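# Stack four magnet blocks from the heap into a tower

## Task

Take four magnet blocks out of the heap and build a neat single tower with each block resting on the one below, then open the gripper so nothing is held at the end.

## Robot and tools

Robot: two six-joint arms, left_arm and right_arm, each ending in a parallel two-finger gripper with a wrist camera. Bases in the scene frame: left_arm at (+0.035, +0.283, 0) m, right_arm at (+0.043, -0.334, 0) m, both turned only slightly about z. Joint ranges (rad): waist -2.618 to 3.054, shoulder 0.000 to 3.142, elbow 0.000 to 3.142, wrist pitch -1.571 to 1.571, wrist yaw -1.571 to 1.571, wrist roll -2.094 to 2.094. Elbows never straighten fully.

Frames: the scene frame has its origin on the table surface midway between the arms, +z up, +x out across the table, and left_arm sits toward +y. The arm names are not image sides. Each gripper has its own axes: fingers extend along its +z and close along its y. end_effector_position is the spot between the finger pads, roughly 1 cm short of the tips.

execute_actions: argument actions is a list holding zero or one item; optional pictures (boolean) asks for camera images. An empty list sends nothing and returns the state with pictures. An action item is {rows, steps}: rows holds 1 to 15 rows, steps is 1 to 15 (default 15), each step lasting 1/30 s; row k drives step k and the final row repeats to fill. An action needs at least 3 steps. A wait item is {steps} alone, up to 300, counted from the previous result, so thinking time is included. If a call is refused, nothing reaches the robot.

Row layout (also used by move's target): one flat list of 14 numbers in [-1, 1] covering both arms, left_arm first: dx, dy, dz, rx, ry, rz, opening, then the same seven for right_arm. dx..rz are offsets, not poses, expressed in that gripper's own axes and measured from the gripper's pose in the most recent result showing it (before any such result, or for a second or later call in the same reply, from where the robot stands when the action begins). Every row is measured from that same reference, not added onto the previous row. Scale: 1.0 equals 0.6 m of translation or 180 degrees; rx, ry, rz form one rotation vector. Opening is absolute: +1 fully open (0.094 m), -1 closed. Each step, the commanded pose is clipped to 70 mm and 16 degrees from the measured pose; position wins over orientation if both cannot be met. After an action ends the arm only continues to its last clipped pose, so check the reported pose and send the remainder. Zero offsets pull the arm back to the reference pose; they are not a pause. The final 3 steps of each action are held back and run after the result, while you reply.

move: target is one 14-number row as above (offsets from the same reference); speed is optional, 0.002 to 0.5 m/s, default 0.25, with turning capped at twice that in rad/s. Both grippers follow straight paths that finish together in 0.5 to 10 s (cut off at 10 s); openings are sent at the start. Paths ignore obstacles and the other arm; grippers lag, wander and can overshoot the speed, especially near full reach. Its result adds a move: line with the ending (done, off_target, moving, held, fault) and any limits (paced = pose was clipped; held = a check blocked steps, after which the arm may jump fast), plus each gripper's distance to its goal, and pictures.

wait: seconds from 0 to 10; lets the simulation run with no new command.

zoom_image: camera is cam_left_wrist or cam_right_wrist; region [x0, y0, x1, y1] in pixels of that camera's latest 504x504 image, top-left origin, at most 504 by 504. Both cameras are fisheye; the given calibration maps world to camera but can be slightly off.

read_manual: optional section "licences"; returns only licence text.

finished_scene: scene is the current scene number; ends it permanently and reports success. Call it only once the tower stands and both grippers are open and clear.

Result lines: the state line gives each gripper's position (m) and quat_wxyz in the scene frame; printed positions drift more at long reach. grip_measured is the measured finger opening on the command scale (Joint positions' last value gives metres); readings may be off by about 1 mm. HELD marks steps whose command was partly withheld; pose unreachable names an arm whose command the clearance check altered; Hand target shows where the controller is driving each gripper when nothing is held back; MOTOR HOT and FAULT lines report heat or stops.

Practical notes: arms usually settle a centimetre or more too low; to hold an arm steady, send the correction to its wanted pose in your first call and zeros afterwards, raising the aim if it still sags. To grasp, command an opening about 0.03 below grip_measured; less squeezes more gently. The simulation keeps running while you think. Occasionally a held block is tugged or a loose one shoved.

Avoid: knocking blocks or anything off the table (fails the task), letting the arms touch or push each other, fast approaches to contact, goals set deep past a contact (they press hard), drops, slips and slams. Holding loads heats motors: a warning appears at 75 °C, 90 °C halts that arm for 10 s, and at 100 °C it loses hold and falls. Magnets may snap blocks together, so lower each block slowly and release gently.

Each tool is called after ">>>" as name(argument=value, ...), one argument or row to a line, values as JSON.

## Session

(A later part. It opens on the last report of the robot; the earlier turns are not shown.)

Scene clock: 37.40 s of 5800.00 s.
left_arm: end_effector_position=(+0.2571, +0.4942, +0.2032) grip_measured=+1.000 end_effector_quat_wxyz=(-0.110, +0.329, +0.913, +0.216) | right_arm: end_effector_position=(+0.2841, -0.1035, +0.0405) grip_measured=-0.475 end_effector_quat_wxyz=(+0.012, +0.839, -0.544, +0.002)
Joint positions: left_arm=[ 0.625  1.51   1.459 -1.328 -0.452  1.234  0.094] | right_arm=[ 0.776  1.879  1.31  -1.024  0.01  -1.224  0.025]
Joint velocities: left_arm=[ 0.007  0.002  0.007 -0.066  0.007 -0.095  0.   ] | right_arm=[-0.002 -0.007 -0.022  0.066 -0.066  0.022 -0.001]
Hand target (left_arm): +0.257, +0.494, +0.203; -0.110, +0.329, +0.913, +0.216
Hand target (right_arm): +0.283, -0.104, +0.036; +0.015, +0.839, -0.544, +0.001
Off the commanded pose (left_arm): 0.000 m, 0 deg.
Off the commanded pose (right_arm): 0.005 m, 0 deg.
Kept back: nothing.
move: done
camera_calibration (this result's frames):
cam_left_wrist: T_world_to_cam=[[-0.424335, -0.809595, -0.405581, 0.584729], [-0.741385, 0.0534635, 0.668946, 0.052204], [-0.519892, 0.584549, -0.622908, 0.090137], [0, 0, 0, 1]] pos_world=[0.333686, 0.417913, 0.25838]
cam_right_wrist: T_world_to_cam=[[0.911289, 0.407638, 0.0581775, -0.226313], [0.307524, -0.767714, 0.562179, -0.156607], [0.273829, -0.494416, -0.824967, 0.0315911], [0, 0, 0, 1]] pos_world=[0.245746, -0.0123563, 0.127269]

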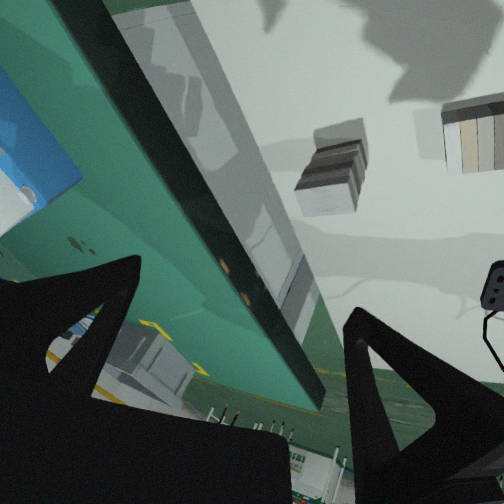

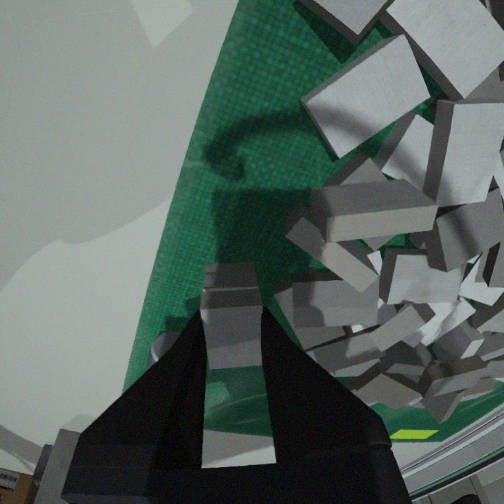

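>>> move(
  target=[0,0,0,0,0,0,1,0,0,0.011,0,0,0,-0.52],
  speed=0.02,
)

>>> execute_actions(
  actions=[
    {"rows":[[0,0,0,0,0,0,1,0,0,0,0,0,0,-0.27]],"steps":9},
  ],
)

>>> move(
  target=[0,0,0,0,0,0,1,0,0,-0.07,0,0,0,-0.27],
  speed=0.15,
)

Scene clock: 38.33 s of 5800.00 s.
left_arm: end_effector_position=(+0.2571, +0.4942, +0.2032) grip_measured=+1.000 end_effector_quat_wxyz=(-0.110, +0.329, +0.913, +0.216) | right_arm: end_effector_position=(+0.2869, -0.1008, +0.0405) grip_measured=-0.475 end_effector_quat_wxyz=(+0.004, +0.839, -0.545, +0.004)
Joint positions: left_arm=[ 0.625  1.51   1.459 -1.328 -0.452  1.234  0.094] | right_arm=[ 0.776  1.879  1.31  -1.008  0.01  -1.224  0.025]
Joint velocities: left_arm=[ 0.007  0.002 -0.007 -0.037  0.022 -0.051  0.   ] | right_arm=[-0.007 -0.012 -0.002 -0.037  0.007  0.095 -0.   ]
Hand target (left_arm): +0.257, +0.494, +0.203; -0.110, +0.329, +0.913, +0.216
Hand target (right_arm): +0.284, -0.104, +0.034; +0.012, +0.839, -0.544, +0.002
Off the commanded pose (left_arm): 0.000 m, 0 deg.
Off the commanded pose (right_arm): 0.008 m, 1 deg.
Kept back: nothing.
move: done
camera_calibration (this result's frames):
cam_left_wrist: T_world_to_cam=[[-0.424335, -0.809595, -0.405581, 0.584729], [-0.741385, 0.0534635, 0.668946, 0.052204], [-0.519892, 0.584549, -0.622908, 0.090137], [0, 0, 0, 1]] pos_world=[0.333686, 0.417913, 0.25838]
cam_right_wrist: T_world_to_cam=[[0.91055, 0.406927, 0.0728621, -0.230416], [0.301214, -0.773782, 0.557253, -0.15397], [0.283141, -0.48546, -0.82714, 0.0304291], [0, 0, 0, 1]] pos_world=[0.247567, -0.0106048, 0.127758]

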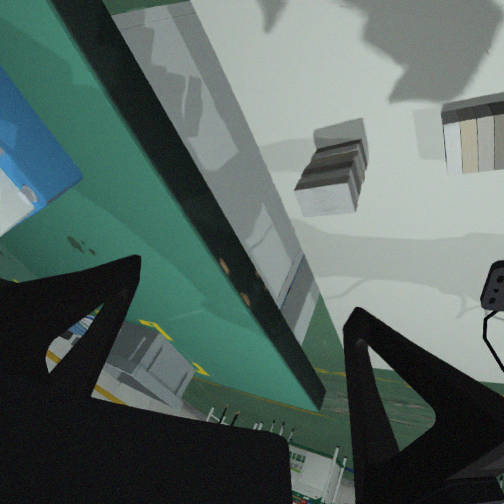

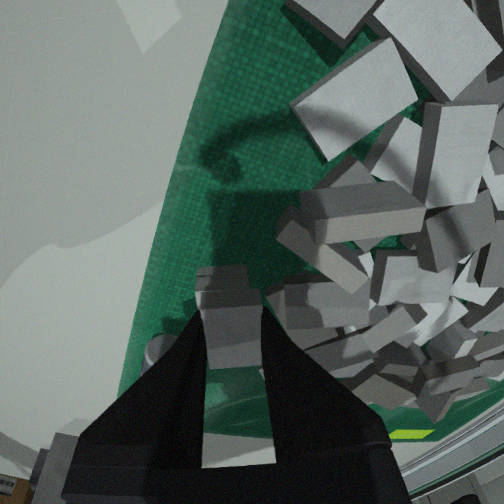

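Scene clock: 38.53 s of 5800.00 s.
left_arm: end_effector_position=(+0.2571, +0.4942, +0.2032) grip_measured=+1.000 end_effector_quat_wxyz=(-0.110, +0.329, +0.913, +0.216) | right_arm: end_effector_position=(+0.2869, -0.1008, +0.0405) grip_measured=-0.272 end_effector_quat_wxyz=(+0.004, +0.839, -0.545, +0.004)
Joint positions: left_arm=[ 0.625  1.51   1.459 -1.328 -0.452  1.234  0.094] | right_arm=[ 0.776  1.879  1.31  -1.008  0.01  -1.224  0.034]
Joint velocities: left_arm=[-0.017  0.007 -0.012  0.007  0.037 -0.007  0.   ] | right_arm=[-0.007 -0.027 -0.027 -0.051 -0.022 -0.022 -0.001]
Steps of this call (steps 1 to 6: the first 6 steps of this action). Readings (end_effector_position):
1: left_arm (+0.2571, +0.4942, +0.2032) | right_arm (+0.2869, -0.1008, +0.0405)
2: left_arm (+0.2571, +0.4942, +0.2032) | right_arm (+0.2869, -0.1008, +0.0405)
4: left_arm (+0.2571, +0.4942, +0.2032) | right_arm (+0.2869, -0.1008, +0.0405)
6: the state above

Scene clock: 39.77 s of 5800.00 s.
left_arm: end_effector_position=(+0.2571, +0.4942, +0.2032) grip_measured=+1.000 end_effector_quat_wxyz=(-0.110, +0.329, +0.913, +0.216) | right_arm: end_effector_position=(+0.2829, -0.1046, +0.0705) grip_measured=-0.272 end_effector_quat_wxyz=(+0.019, +0.839, -0.544, +0.000)
Joint positions: left_arm=[ 0.625  1.51   1.459 -1.328 -0.452  1.234  0.094] | right_arm=[ 0.776  1.856  1.404 -1.155  0.01  -1.224  0.034]
Joint velocities: left_arm=[ 0.012 -0.012  0.002  0.022  0.037 -0.007  0.   ] | right_arm=[-0.007 -0.002  0.002 -0.007  0.007 -0.066 -0.001]
Hand target (left_arm): +0.257, +0.494, +0.203; -0.110, +0.329, +0.913, +0.216
Hand target (right_arm): +0.286, -0.100, +0.082; +0.004, +0.839, -0.544, +0.004
Off your previous action's commanded pose (left_arm): 0.000 m, 0 deg at its last step (step 3 of this call).
Off your previous action's commanded pose (right_arm): 0.000 m, 0 deg at its last step (step 3 of this call).
Off the commanded pose (left_arm): 0.000 m, 0 deg.
Off the commanded pose (right_arm): 0.013 m, 2 deg.
Kept back: nothing.
move: off_target (right_arm)
camera_calibration (this result's frames):
cam_left_wrist: T_world_to_cam=[[-0.424335, -0.809595, -0.405581, 0.584729], [-0.741385, 0.0534635, 0.668946, 0.052204], [-0.519892, 0.584549, -0.622908, 0.090137], [0, 0, 0, 1]] pos_world=[0.333686, 0.417913, 0.25838]
cam_right_wrist: T_world_to_cam=[[0.911837, 0.408166, 0.0441961, -0.225696], [0.313576, -0.761892, 0.566737, -0.175397], [0.264995, -0.502913, -0.822713, 0.0575804], [0, 0, 0, 1]] pos_world=[0.24554, -0.0125546, 0.156751]

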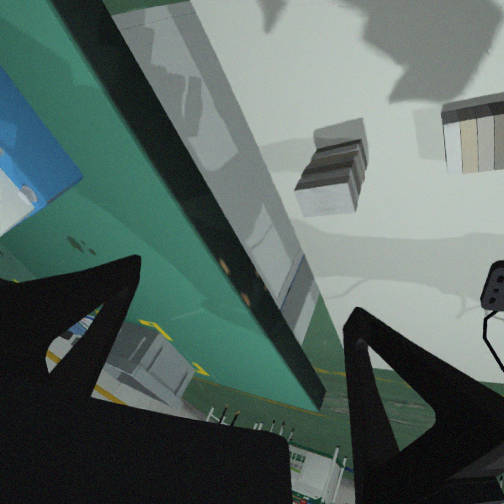

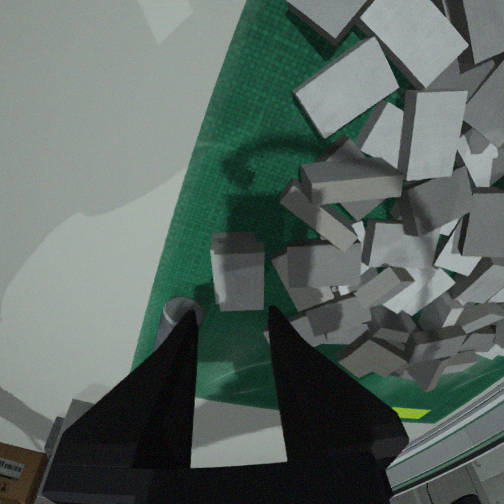

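>>> move(
  target=[0,0,0,0,0,0,1,-0.164,-0.091,0.02,0.027,-0.01,0.3,-0.22],
  speed=0.3,
)

Scene clock: 42.20 s of 5800.00 s.
left_arm: end_effector_position=(+0.2571, +0.4942, +0.2032) grip_measured=+1.000 end_effector_quat_wxyz=(-0.110, +0.329, +0.913, +0.216) | right_arm: end_effector_position=(+0.2913, -0.0005, +0.0493) grip_measured=-0.222 end_effector_quat_wxyz=(+0.014, -0.501, +0.865, -0.019)
Joint positions: left_arm=[ 0.625  1.51   1.459 -1.328 -0.452  1.234  0.094] | right_arm=[ 0.959  2.151  1.744 -1.154  0.045 -0.102  0.037]
Joint velocities: left_arm=[-0.007 -0.012 -0.012 -0.022 -0.007 -0.007  0.   ] | right_arm=[-0.002 -0.007 -0.007 -0.037 -0.051  0.051 -0.001]
Hand target (left_arm): +0.257, +0.494, +0.203; -0.110, +0.329, +0.913, +0.216
Hand target (right_arm): +0.294, +0.006, +0.055; +0.025, -0.501, +0.865, -0.020
Off the commanded pose (left_arm): 0.000 m, 0 deg.
Off the commanded pose (right_arm): 0.009 m, 1 deg.
Kept back: nothing.
move: done
camera_calibration (this result's frames):
cam_left_wrist: T_world_to_cam=[[-0.424335, -0.809595, -0.405581, 0.584729], [-0.741385, 0.0534635, 0.668946, 0.052204], [-0.519892, 0.584549, -0.622908, 0.090137], [0, 0, 0, 1]] pos_world=[0.333686, 0.417913, 0.25838]
cam_right_wrist: T_world_to_cam=[[0.861408, -0.493253, 0.121148, -0.264464], [-0.473763, -0.694316, 0.541733, 0.143974], [-0.183097, -0.524048, -0.831775, 0.221243], [0, 0, 0, 1]] pos_world=[0.33653, 0.0854577, 0.138068]

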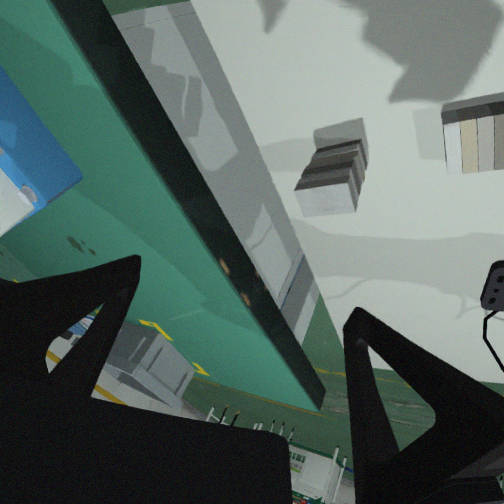

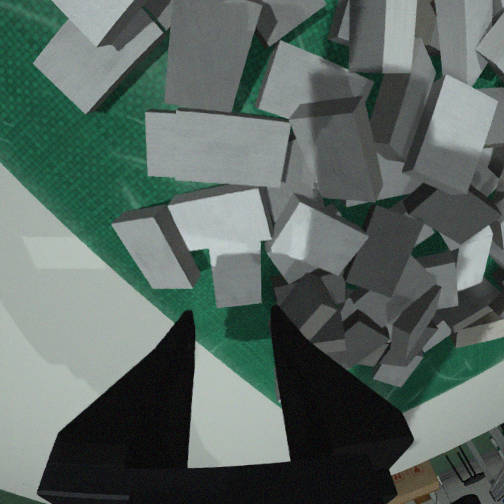

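>>> move(
  target=[0,0,0,0,0,0,1,0.006,0,0.037,0,0,0,-0.27],
  speed=0.07,
)

Scene clock: 43.33 s of 5800.00 s.
left_arm: end_effector_position=(+0.2571, +0.4942, +0.2032) grip_measured=+1.000 end_effector_quat_wxyz=(-0.110, +0.329, +0.913, +0.216) | right_arm: end_effector_position=(+0.2891, -0.0037, +0.0318) grip_measured=-0.268 end_effector_quat_wxyz=(+0.013, -0.501, +0.865, -0.019)
Joint positions: left_arm=[ 0.625  1.51   1.459 -1.328 -0.452  1.234  0.094] | right_arm=[ 0.959  2.151  1.673 -1.085  0.046 -0.101  0.034]
Joint velocities: left_arm=[-0.027  0.002 -0.012 -0.037  0.11  -0.066  0.   ] | right_arm=[ 0.002  0.017  0.022 -0.007 -0.022 -0.022 -0.   ]
Hand target (left_arm): +0.257, +0.494, +0.203; -0.110, +0.329, +0.913, +0.216
Hand target (right_arm): +0.291, -0.004, +0.027; +0.013, -0.502, +0.865, -0.019
Off the commanded pose (left_arm): 0.000 m, 0 deg.
Off the commanded pose (right_arm): 0.005 m, 0 deg.
Kept back: nothing.
move: done
camera_calibration (this result's frames):
cam_left_wrist: T_world_to_cam=[[-0.424335, -0.809595, -0.405581, 0.584729], [-0.741385, 0.0534635, 0.668946, 0.052204], [-0.519892, 0.584549, -0.622908, 0.090137], [0, 0, 0, 1]] pos_world=[0.333686, 0.417913, 0.25838]
cam_right_wrist: T_world_to_cam=[[0.860694, -0.494437, 0.121403, -0.261821], [-0.474645, -0.693002, 0.542643, 0.150437], [-0.18417, -0.524672, -0.831144, 0.204874], [0, 0, 0, 1]] pos_world=[0.334484, 0.0822913, 0.120433]

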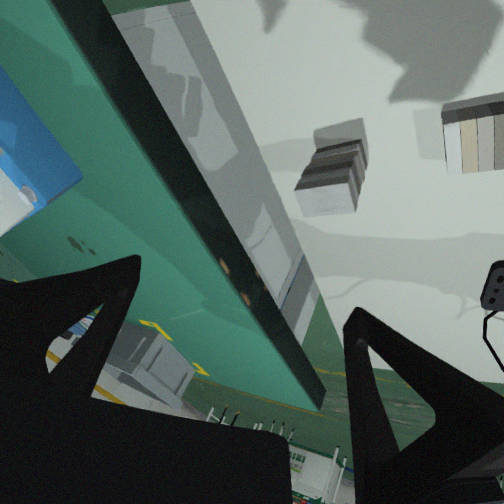

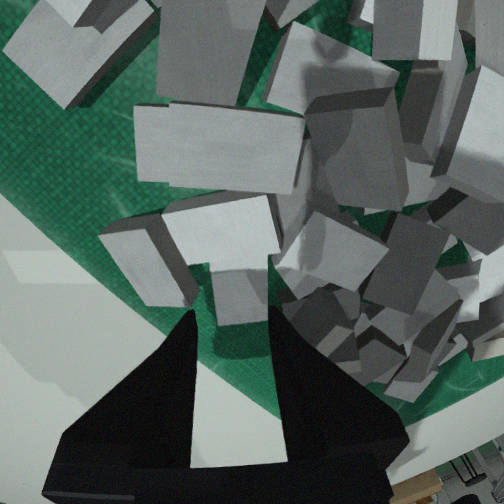

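>>> move(
  target=[0,0,0,0,0,0,1,0,-0.014,0.008,0,0,0,-0.27],
  speed=0.04,
)

Scene clock: 44.33 s of 5800.00 s.
left_arm: end_effector_position=(+0.2571, +0.4942, +0.2032) grip_measured=+1.000 end_effector_quat_wxyz=(-0.110, +0.329, +0.913, +0.216) | right_arm: end_effector_position=(+0.2931, -0.0062, +0.0318) grip_measured=-0.268 end_effector_quat_wxyz=(+0.014, -0.502, +0.865, -0.019)
Joint positions: left_arm=[ 0.625  1.51   1.459 -1.328 -0.452  1.234  0.094] | right_arm=[ 0.947  2.151  1.673 -1.083  0.046 -0.115  0.034]
Joint velocities: left_arm=[-0.007 -0.012 -0.012 -0.007 -0.022  0.007  0.   ] | right_arm=[-0.002 -0.027  0.012 -0.051 -0.007 -0.037  0.001]
Hand target (left_arm): +0.257, +0.494, +0.203; -0.110, +0.329, +0.913, +0.216
Hand target (right_arm): +0.296, -0.008, +0.028; +0.013, -0.501, +0.865, -0.019
Off the commanded pose (left_arm): 0.000 m, 0 deg.
Off the commanded pose (right_arm): 0.006 m, 0 deg.
Kept back: nothing.
move: done
camera_calibration (this result's frames):
cam_left_wrist: T_world_to_cam=[[-0.424335, -0.809595, -0.405581, 0.584729], [-0.741385, 0.0534635, 0.668946, 0.052204], [-0.519892, 0.584549, -0.622908, 0.090137], [0, 0, 0, 1]] pos_world=[0.333686, 0.417913, 0.25838]
cam_right_wrist: T_world_to_cam=[[0.861928, -0.492228, 0.12162, -0.266859], [-0.473138, -0.694606, 0.541906, 0.150149], [-0.182263, -0.524627, -0.831593, 0.203741], [0, 0, 0, 1]] pos_world=[0.338189, 0.0798271, 0.120519]

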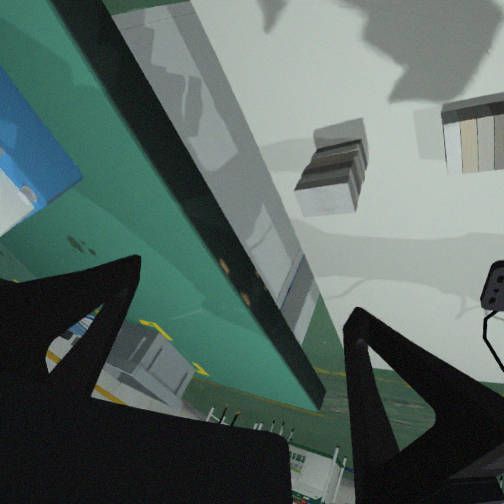

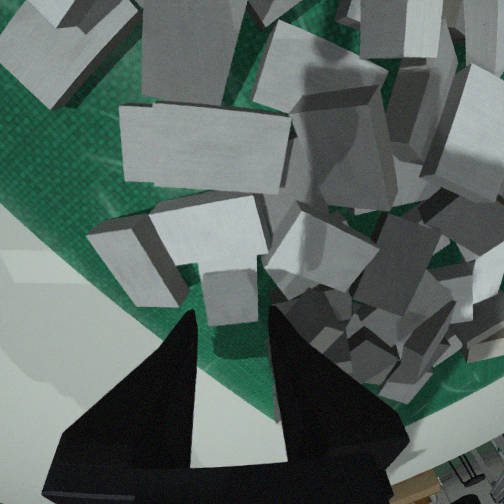

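>>> move(
  target=[0,0,0,0,0,0,1,0,0.002,0.033,0,0,0,-0.3],
  speed=0.04,
)

Scene clock: 45.37 s of 5800.00 s.
left_arm: end_effector_position=(+0.2571, +0.4942, +0.2032) grip_measured=+1.000 end_effector_quat_wxyz=(-0.110, +0.329, +0.913, +0.216) | right_arm: end_effector_position=(+0.2920, -0.0077, +0.0153) grip_measured=-0.298 end_effector_quat_wxyz=(+0.009, -0.502, +0.864, -0.021)
Joint positions: left_arm=[ 0.625  1.51   1.459 -1.328 -0.452  1.234  0.094] | right_arm=[ 0.947  2.17   1.637 -1.038  0.046 -0.116  0.033]
Joint velocities: left_arm=[ 0.012 -0.002  0.012 -0.037 -0.022 -0.037  0.   ] | right_arm=[ 0.002 -0.017  0.002 -0.051  0.022 -0.007  0.001]
Hand target (left_arm): +0.257, +0.494, +0.203; -0.110, +0.329, +0.913, +0.216
Hand target (right_arm): +0.293, -0.006, +0.012; +0.013, -0.502, +0.865, -0.019
Off the commanded pose (left_arm): 0.000 m, 0 deg.
Off the commanded pose (right_arm): 0.004 m, 1 deg.
Kept back: nothing.
move: done
camera_calibration (this result's frames):
cam_left_wrist: T_world_to_cam=[[-0.424335, -0.809595, -0.405581, 0.584729], [-0.741385, 0.0534635, 0.668946, 0.052204], [-0.519892, 0.584549, -0.622908, 0.090137], [0, 0, 0, 1]] pos_world=[0.333686, 0.417913, 0.25838]
cam_right_wrist: T_world_to_cam=[[0.863043, -0.490562, 0.120439, -0.264934], [-0.46927, -0.690415, 0.550557, 0.156255], [-0.186929, -0.531673, -0.826064, 0.190257], [0, 0, 0, 1]] pos_world=[0.33754, 0.0790691, 0.103046]

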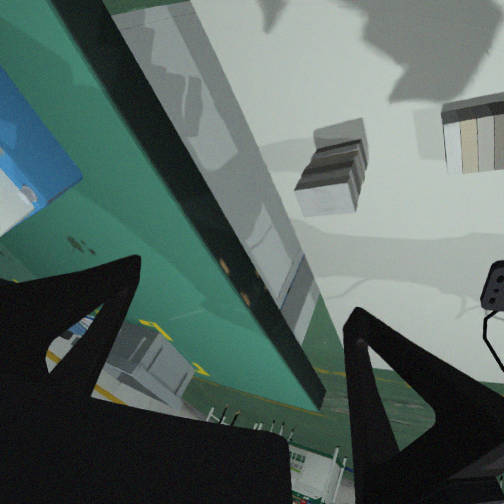

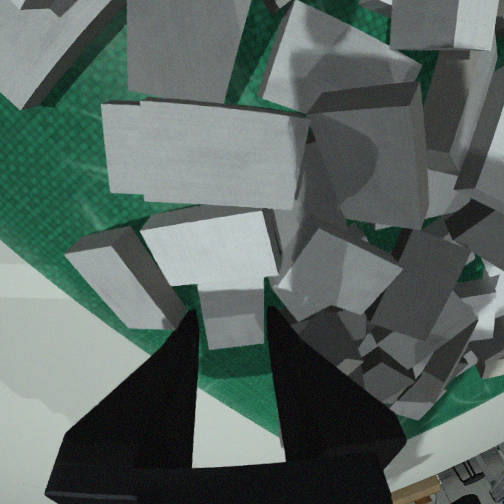

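>>> execute_actions(
  actions=[
    {"rows":[[0,0,0,0,0,0,1,0,0,0,0,0,0,-0.52]],"steps":10},
  ],
)

>>> move(
  target=[0,0,0,0,0,0,1,0.035,0,-0.012,0,0,0,-0.52],
  speed=0.05,
)

Scene clock: 45.70 s of 5800.00 s.
left_arm: end_effector_position=(+0.2571, +0.4942, +0.2032) grip_measured=+1.000 end_effector_quat_wxyz=(-0.110, +0.329, +0.913, +0.216) | right_arm: end_effector_position=(+0.2921, -0.0076, +0.0153) grip_measured=-0.476 end_effector_quat_wxyz=(+0.009, -0.502, +0.864, -0.021)
Joint positions: left_arm=[ 0.625  1.51   1.459 -1.328 -0.452  1.234  0.094] | right_arm=[ 0.947  2.17   1.637 -1.037  0.046 -0.116  0.025]
Joint velocities: left_arm=[-0.012 -0.017 -0.017  0.007 -0.007  0.066  0.   ] | right_arm=[-0.002  0.022 -0.007 -0.007 -0.051 -0.022 -0.001]
Steps of this call (steps 1 to 3: nothing new was sent; steps 4 to 10: the first 7 steps of this action). Readings (end_effector_position):
4: left_arm (+0.2571, +0.4942, +0.2032) | right_arm (+0.2921, -0.0076, +0.0153)
5: left_arm (+0.2571, +0.4942, +0.2032) | right_arm (+0.2921, -0.0076, +0.0153)
7: left_arm (+0.2571, +0.4942, +0.2032) | right_arm (+0.2921, -0.0076, +0.0153)
10: the state above

Scene clock: 46.70 s of 5800.00 s.
left_arm: end_effector_position=(+0.2571, +0.4942, +0.2032) grip_measured=+1.000 end_effector_quat_wxyz=(-0.110, +0.329, +0.913, +0.216) | right_arm: end_effector_position=(+0.2788, -0.0256, +0.0151) grip_measured=-0.476 end_effector_quat_wxyz=(-0.002, -0.503, +0.864, -0.026)
Joint positions: left_arm=[ 0.625  1.51   1.459 -1.328 -0.452  1.234  0.094] | right_arm=[ 0.947  2.111  1.54  -1.026  0.046 -0.116  0.025]
Joint velocities: left_arm=[-0.007 -0.007  0.017 -0.007 -0.066 -0.007  0.   ] | right_arm=[-0.007 -0.007  0.012  0.066 -0.007 -0.066 -0.001]
Hand target (left_arm): +0.257, +0.494, +0.203; -0.110, +0.329, +0.913, +0.216
Hand target (right_arm): +0.281, -0.026, +0.022; +0.009, -0.502, +0.864, -0.021
Off your previous action's commanded pose (left_arm): 0.000 m, 0 deg at its last step (step 3 of this call).
Off your previous action's commanded pose (right_arm): 0.000 m, 0 deg at its last step (step 3 of this call).
Off the commanded pose (left_arm): 0.000 m, 0 deg.
Off the commanded pose (right_arm): 0.008 m, 1 deg.
Kept back: nothing.
move: done
camera_calibration (this result's frames):
cam_left_wrist: T_world_to_cam=[[-0.424335, -0.809595, -0.405581, 0.584729], [-0.741385, 0.0534635, 0.668946, 0.052204], [-0.519892, 0.584549, -0.622908, 0.090137], [0, 0, 0, 1]] pos_world=[0.333686, 0.417913, 0.25838]
cam_right_wrist: T_world_to_cam=[[0.864763, -0.48822, 0.117582, -0.262722], [-0.461166, -0.679383, 0.570759, 0.135543], [-0.198773, -0.547796, -0.812656, 0.180819], [0, 0, 0, 1]] pos_world=[0.325642, 0.0628716, 0.100473]

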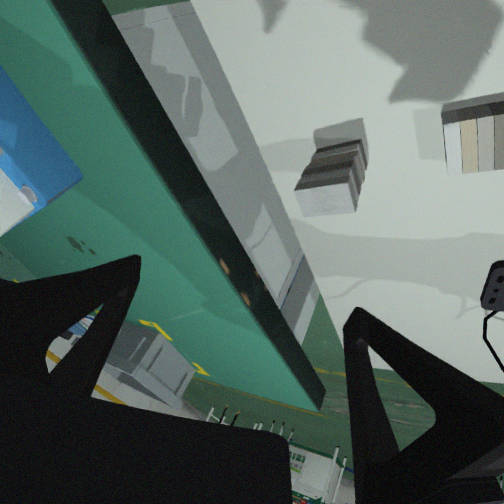

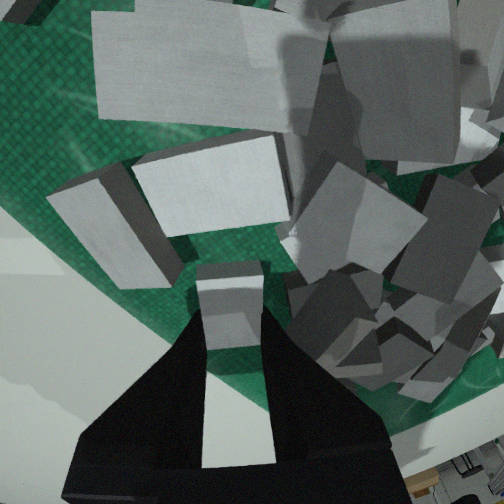

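>>> move(
  target=[0,0,0,0,0,0,1,0,0,-0.115,0,-0.02,0,-0.52],
  speed=0.2,
)

Scene clock: 47.97 s of 5800.00 s.
left_arm: end_effector_position=(+0.2571, +0.4942, +0.2032) grip_measured=+1.000 end_effector_quat_wxyz=(-0.110, +0.329, +0.913, +0.216) | right_arm: end_effector_position=(+0.2756, -0.0301, +0.0725) grip_measured=-0.476 end_effector_quat_wxyz=(+0.011, -0.502, +0.864, -0.020)
Joint positions: left_arm=[ 0.625  1.51   1.459 -1.328 -0.452  1.234  0.094] | right_arm=[ 0.947  2.009  1.622 -1.18   0.046 -0.116  0.025]
Joint velocities: left_arm=[-0.002  0.002 -0.012  0.051 -0.081 -0.066  0.   ] | right_arm=[-0.017  0.007  0.002 -0.007 -0.007 -0.095  0.   ]
Hand target (left_arm): +0.257, +0.494, +0.203; -0.110, +0.329, +0.913, +0.216
Hand target (right_arm): +0.276, -0.023, +0.084; +0.025, -0.504, +0.863, -0.010
Off the commanded pose (left_arm): 0.000 m, 0 deg.
Off the commanded pose (right_arm): 0.014 m, 2 deg.
Kept back: nothing.
move: off_target (right_arm)
camera_calibration (this result's frames):
cam_left_wrist: T_world_to_cam=[[-0.424335, -0.809595, -0.405581, 0.584729], [-0.741385, 0.0534635, 0.668946, 0.052204], [-0.519892, 0.584549, -0.622908, 0.090137], [0, 0, 0, 1]] pos_world=[0.333686, 0.417913, 0.25838]
cam_right_wrist: T_world_to_cam=[[0.862716, -0.491007, 0.120967, -0.268583], [-0.470757, -0.692439, 0.546733, 0.102241], [-0.184687, -0.528621, -0.828523, 0.222232], [0, 0, 0, 1]] pos_world=[0.320885, 0.0563958, 0.160716]

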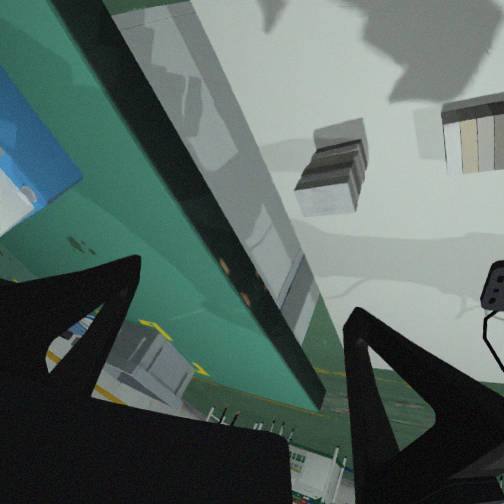

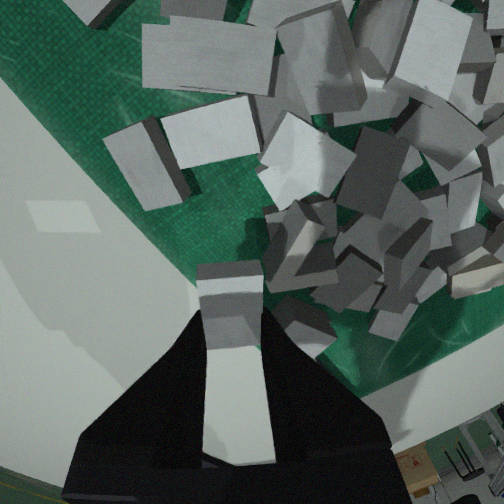

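>>> move(
  target=[0,0,0,0,0,0,1,0.11,-0.09,0,-0.004,-0.018,-0.3,-0.52],
  speed=0.25,
)

>>> move(
  target=[0,0,0,0,0,0,1,0,0,0.02,0,0,0,-0.52],
  speed=0.04,
)

>>> zoom_image(
  camera="cam_right_wrist",
  region=[150,200,320,370],
)

Scene clock: 50.70 s of 5800.00 s.
left_arm: end_effector_position=(+0.2571, +0.4942, +0.2032) grip_measured=+1.000 end_effector_quat_wxyz=(-0.110, +0.329, +0.913, +0.216) | right_arm: end_effector_position=(+0.2885, -0.1141, +0.0686) grip_measured=-0.476 end_effector_quat_wxyz=(-0.007, +0.841, -0.541, +0.011)
Joint positions: left_arm=[ 0.625  1.51   1.459 -1.328 -0.452  1.234  0.094] | right_arm=[ 0.747  1.798  1.322 -1.076  0.017 -1.261  0.025]
Joint velocities: left_arm=[ 0.007  0.007  0.002  0.037  0.007 -0.007  0.   ] | right_arm=[-0.007  0.007 -0.002  0.037 -0.007 -0.037 -0.   ]
Hand target (left_arm): +0.257, +0.494, +0.203; -0.110, +0.329, +0.913, +0.216
Hand target (right_arm): +0.289, -0.113, +0.075; -0.023, +0.840, -0.541, +0.004
Off the commanded pose (left_arm): 0.000 m, 0 deg.
Off the commanded pose (right_arm): 0.007 m, 2 deg.
Kept back: nothing.
move: done
camera_calibration (this result's frames):
cam_left_wrist: T_world_to_cam=[[-0.424335, -0.809595, -0.405581, 0.584729], [-0.741385, 0.0534635, 0.668946, 0.052204], [-0.519892, 0.584549, -0.622908, 0.090137], [0, 0, 0, 1]] pos_world=[0.333686, 0.417913, 0.25838]
cam_right_wrist: T_world_to_cam=[[0.905171, 0.413552, 0.0981893, -0.227994], [0.294965, -0.777488, 0.555436, -0.178902], [0.306042, -0.473802, -0.825742, 0.0414043], [0, 0, 0, 1]] pos_world=[0.246472, -0.0251893, 0.155944]

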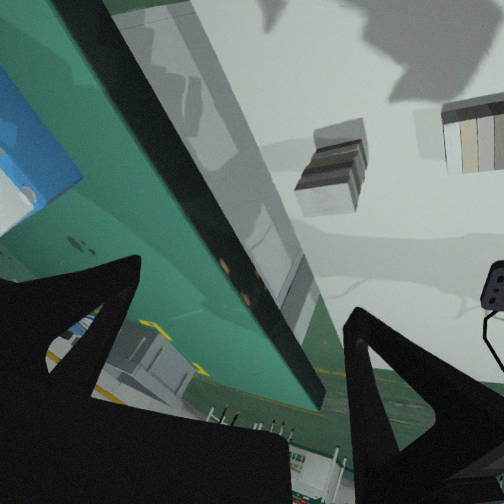

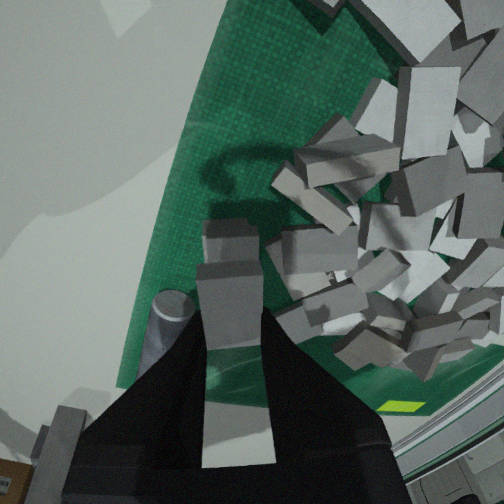

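Scene clock: 51.50 s of 5800.00 s.
left_arm: end_effector_position=(+0.2571, +0.4942, +0.2032) grip_measured=+1.000 end_effector_quat_wxyz=(-0.110, +0.329, +0.913, +0.216) | right_arm: end_effector_position=(+0.2889, -0.1138, +0.0590) grip_measured=-0.476 end_effector_quat_wxyz=(-0.007, +0.841, -0.541, +0.010)
Joint positions: left_arm=[ 0.625  1.51   1.459 -1.328 -0.452  1.234  0.094] | right_arm=[ 0.747  1.809  1.297 -1.04   0.017 -1.261  0.025]
Joint velocities: left_arm=[-0.007 -0.012 -0.017  0.022 -0.095  0.051  0.   ] | right_arm=[ 0.002  0.002 -0.007 -0.007  0.037  0.037 -0.   ]
Hand target (left_arm): +0.257, +0.494, +0.203; -0.110, +0.329, +0.913, +0.216
Hand target (right_arm): +0.289, -0.114, +0.057; -0.007, +0.841, -0.541, +0.011
Off the commanded pose (left_arm): 0.000 m, 0 deg.
Off the commanded pose (right_arm): 0.002 m, 0 deg.
Kept back: nothing.
move: done
camera_calibration (this result's frames):
cam_left_wrist: T_world_to_cam=[[-0.424335, -0.809595, -0.405581, 0.584729], [-0.741385, 0.0534635, 0.668946, 0.052204], [-0.519892, 0.584549, -0.622908, 0.090137], [0, 0, 0, 1]] pos_world=[0.333686, 0.417913, 0.25838]
cam_right_wrist: T_world_to_cam=[[0.905198, 0.413577, 0.0978276, -0.227472], [0.295122, -0.777345, 0.555552, -0.17351], [0.305809, -0.474013, -0.825707, 0.0336229], [0, 0, 0, 1]] pos_world=[0.246832, -0.0248626, 0.14641]

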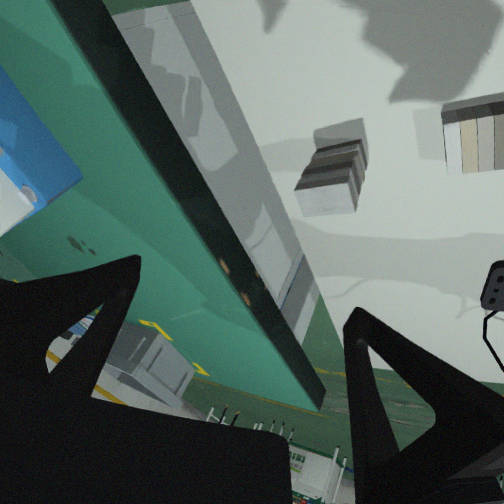

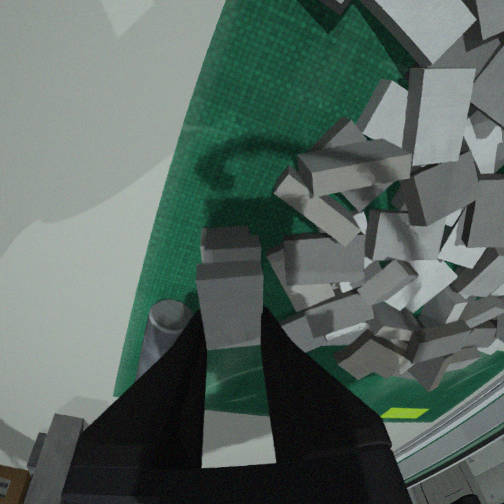

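Region (150, 200, 320, 370) of cam_right_wrist's 504x504 image, scaled by 2.965, with more detail than that image has.

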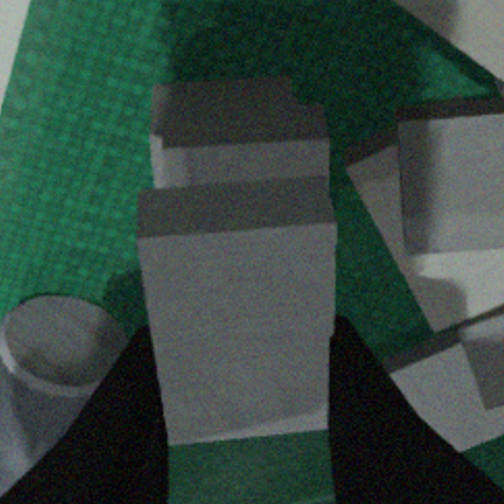

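Good; final pinch ≈0.046.

>>> move(
  target=[0,0,0,0,0,0,1,0,0,0.025,0,0,0,-0.52],
  speed=0.03,
)

>>> zoom_image(
  camera="cam_right_wrist",
  region=[150,200,320,370],
)

Scene clock: 52.53 s of 5800.00 s.
left_arm: end_effector_position=(+0.2571, +0.4942, +0.2032) grip_measured=+1.000 end_effector_quat_wxyz=(-0.110, +0.329, +0.913, +0.216) | right_arm: end_effector_position=(+0.2891, -0.1136, +0.0465) grip_measured=-0.476 end_effector_quat_wxyz=(-0.006, +0.841, -0.541, +0.010)
Joint positions: left_arm=[ 0.625  1.51   1.459 -1.328 -0.452  1.234  0.094] | right_arm=[ 0.747  1.826  1.266 -0.995  0.017 -1.261  0.025]
Joint velocities: left_arm=[ 0.017 -0.007 -0.012 -0.037  0.037 -0.081  0.   ] | right_arm=[-0.002 -0.007  0.007  0.037 -0.051  0.037 -0.   ]
Hand target (left_arm): +0.257, +0.494, +0.203; -0.110, +0.329, +0.913, +0.216
Hand target (right_arm): +0.289, -0.114, +0.044; -0.007, +0.841, -0.541, +0.010
Off the commanded pose (left_arm): 0.000 m, 0 deg.
Off the commanded pose (right_arm): 0.002 m, 0 deg.
Kept back: nothing.
move: done
camera_calibration (this result's frames):
cam_left_wrist: T_world_to_cam=[[-0.424335, -0.809595, -0.405581, 0.584729], [-0.741385, 0.0534635, 0.668946, 0.052204], [-0.519892, 0.584549, -0.622908, 0.090137], [0, 0, 0, 1]] pos_world=[0.333686, 0.417913, 0.25838]
cam_right_wrist: T_world_to_cam=[[0.905335, 0.413701, 0.096019, -0.226483], [0.295907, -0.776632, 0.556131, -0.166589], [0.304643, -0.475072, -0.825529, 0.0234607], [0, 0, 0, 1]] pos_world=[0.247191, -0.0245365, 0.133759]

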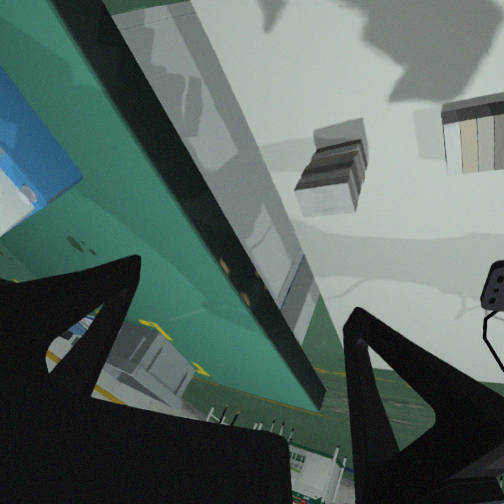

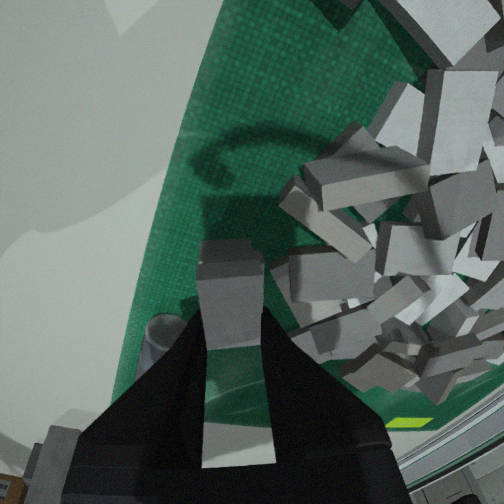

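Region (150, 200, 320, 370) of cam_right_wrist's 504x504 image, scaled by 2.965, with more detail than that image has.

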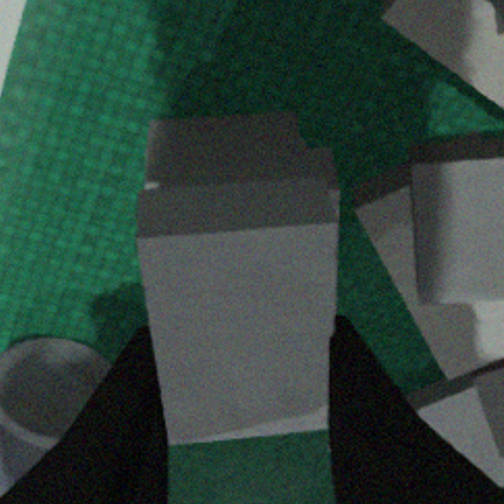

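>>> execute_actions(
  actions=[
    {"rows":[[0,0,0,0,0,0,1,0,0,0,0,0,0,-0.22]],"steps":9},
  ],
)

>>> move(
  target=[0,0,0,0,0,0,1,-0.022,-0.003,0.012,0,0,0,-0.22],
  speed=0.04,
)

Scene clock: 52.80 s of 5800.00 s.
left_arm: end_effector_position=(+0.2571, +0.4942, +0.2032) grip_measured=+1.000 end_effector_quat_wxyz=(-0.110, +0.329, +0.913, +0.216) | right_arm: end_effector_position=(+0.2893, -0.1134, +0.0465) grip_measured=-0.222 end_effector_quat_wxyz=(-0.006, +0.841, -0.541, +0.010)
Joint positions: left_arm=[ 0.625  1.51   1.459 -1.328 -0.452  1.234  0.094] | right_arm=[ 0.747  1.826  1.266 -0.993  0.017 -1.261  0.037]
Joint velocities: left_arm=[ 0.002 -0.012  0.017  0.007  0.051  0.007  0.   ] | right_arm=[-0.007  0.002 -0.002 -0.066 -0.022 -0.037  0.001]
Steps of this call (steps 1 to 2: nothing new was sent; steps 3 to 8: the first 6 steps of this action). Readings (end_effector_position):
3: left_arm (+0.2571, +0.4942, +0.2032) | right_arm (+0.2893, -0.1134, +0.0465)
4: left_arm (+0.2571, +0.4942, +0.2032) | right_arm (+0.2893, -0.1134, +0.0465)
6: left_arm (+0.2571, +0.4942, +0.2032) | right_arm (+0.2893, -0.1134, +0.0465)
8: the state above

Scene clock: 53.77 s of 5800.00 s.
left_arm: end_effector_position=(+0.2571, +0.4942, +0.2032) grip_measured=+1.000 end_effector_quat_wxyz=(-0.110, +0.329, +0.913, +0.216) | right_arm: end_effector_position=(+0.2843, -0.1067, +0.0382) grip_measured=-0.222 end_effector_quat_wxyz=(+0.001, +0.841, -0.541, +0.008)
Joint positions: left_arm=[ 0.625  1.51   1.459 -1.328 -0.452  1.234  0.094] | right_arm=[ 0.773  1.853  1.266 -0.982  0.017 -1.235  0.037]
Joint velocities: left_arm=[ 0.002 -0.002  0.012 -0.051  0.081  0.007  0.   ] | right_arm=[-0.002 -0.007 -0.002 -0.022  0.066 -0.007  0.001]
Hand target (left_arm): +0.257, +0.494, +0.203; -0.110, +0.329, +0.913, +0.216
Hand target (right_arm): +0.286, -0.101, +0.039; -0.006, +0.841, -0.541, +0.010
Off your previous action's commanded pose (left_arm): 0.000 m, 0 deg at its last step (step 3 of this call).
Off your previous action's commanded pose (right_arm): 0.000 m, 0 deg at its last step (step 3 of this call).
Off the commanded pose (left_arm): 0.000 m, 0 deg.
Off the commanded pose (right_arm): 0.006 m, 1 deg.
Kept back: nothing.
move: done
camera_calibration (this result's frames):
cam_left_wrist: T_world_to_cam=[[-0.424335, -0.809595, -0.405581, 0.584729], [-0.741385, 0.0534635, 0.668946, 0.052204], [-0.519892, 0.584549, -0.622908, 0.090137], [0, 0, 0, 1]] pos_world=[0.333686, 0.417913, 0.25838]
cam_right_wrist: T_world_to_cam=[[0.90656, 0.413832, 0.0830162, -0.223985], [0.300999, -0.771755, 0.560174, -0.156309], [0.295886, -0.482843, -0.824205, 0.0229817], [0, 0, 0, 1]] pos_world=[0.243305, -0.0168437, 0.125096]

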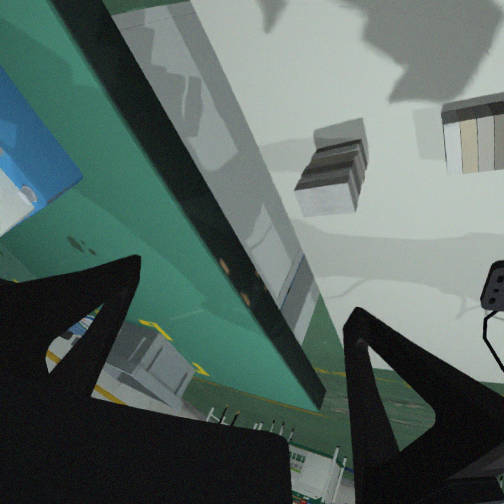

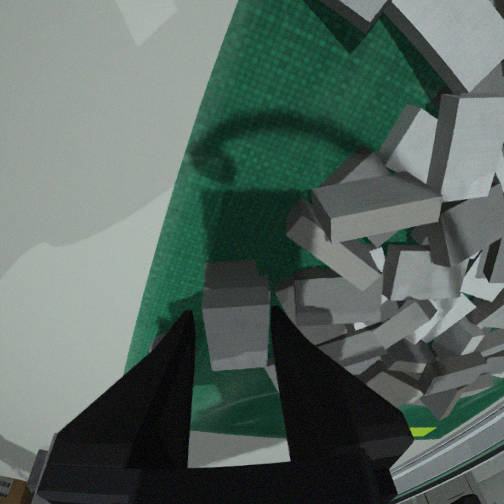

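>>> move(
  target=[0,0,0,0,0,0,1,-0.004,-0.004,0.036,0,0,0,-0.25],
  speed=0.04,
)

Scene clock: 55.63 s of 5800.00 s.
left_arm: end_effector_position=(+0.2571, +0.4942, +0.2032) grip_measured=+1.000 end_effector_quat_wxyz=(-0.110, +0.329, +0.913, +0.216) | right_arm: end_effector_position=(+0.2862, -0.1050, +0.0209) grip_measured=-0.248 end_effector_quat_wxyz=(+0.003, +0.840, -0.542, +0.008)
Joint positions: left_arm=[ 0.625  1.51   1.459 -1.328 -0.452  1.234  0.094] | right_arm=[ 0.773  1.89   1.242 -0.925  0.017 -1.233  0.035]
Joint velocities: left_arm=[-0.002  0.012 -0.012 -0.007 -0.037 -0.037  0.   ] | right_arm=[ 0.007 -0.022 -0.012 -0.022 -0.022  0.022 -0.   ]
Hand target (left_arm): +0.257, +0.494, +0.203; -0.110, +0.329, +0.913, +0.216
Hand target (right_arm): +0.286, -0.104, +0.017; +0.001, +0.841, -0.541, +0.008
Off the commanded pose (left_arm): 0.000 m, 0 deg.
Off the commanded pose (right_arm): 0.005 m, 0 deg.
Kept back: nothing.
move: done
camera_calibration (this result's frames):
cam_left_wrist: T_world_to_cam=[[-0.424335, -0.809595, -0.405581, 0.584729], [-0.741385, 0.0534635, 0.668946, 0.052204], [-0.519892, 0.584549, -0.622908, 0.090137], [0, 0, 0, 1]] pos_world=[0.333686, 0.417913, 0.25838]
cam_right_wrist: T_world_to_cam=[[0.907571, 0.412358, 0.0792219, -0.225371], [0.30107, -0.770561, 0.561777, -0.145788], [0.292699, -0.486001, -0.823487, 0.00956775], [0, 0, 0, 1]] pos_world=[0.245632, -0.0147549, 0.107634]

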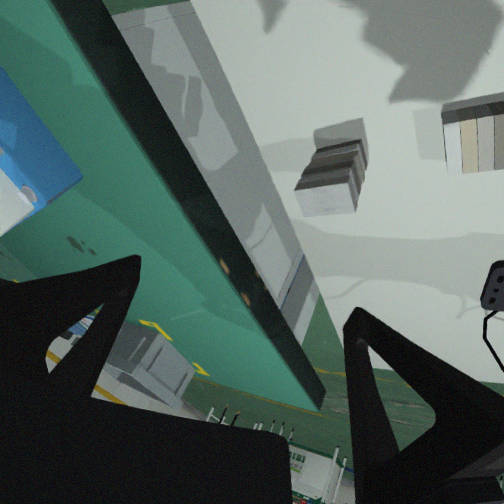

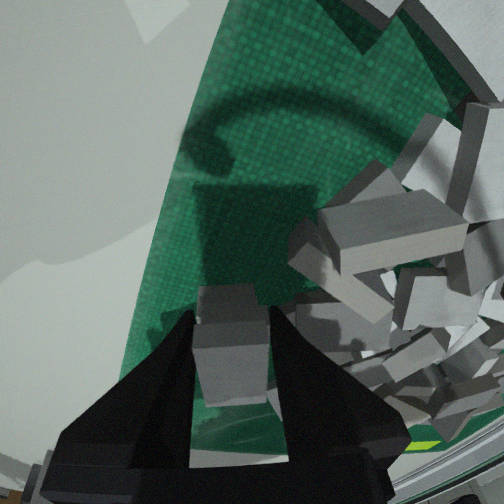

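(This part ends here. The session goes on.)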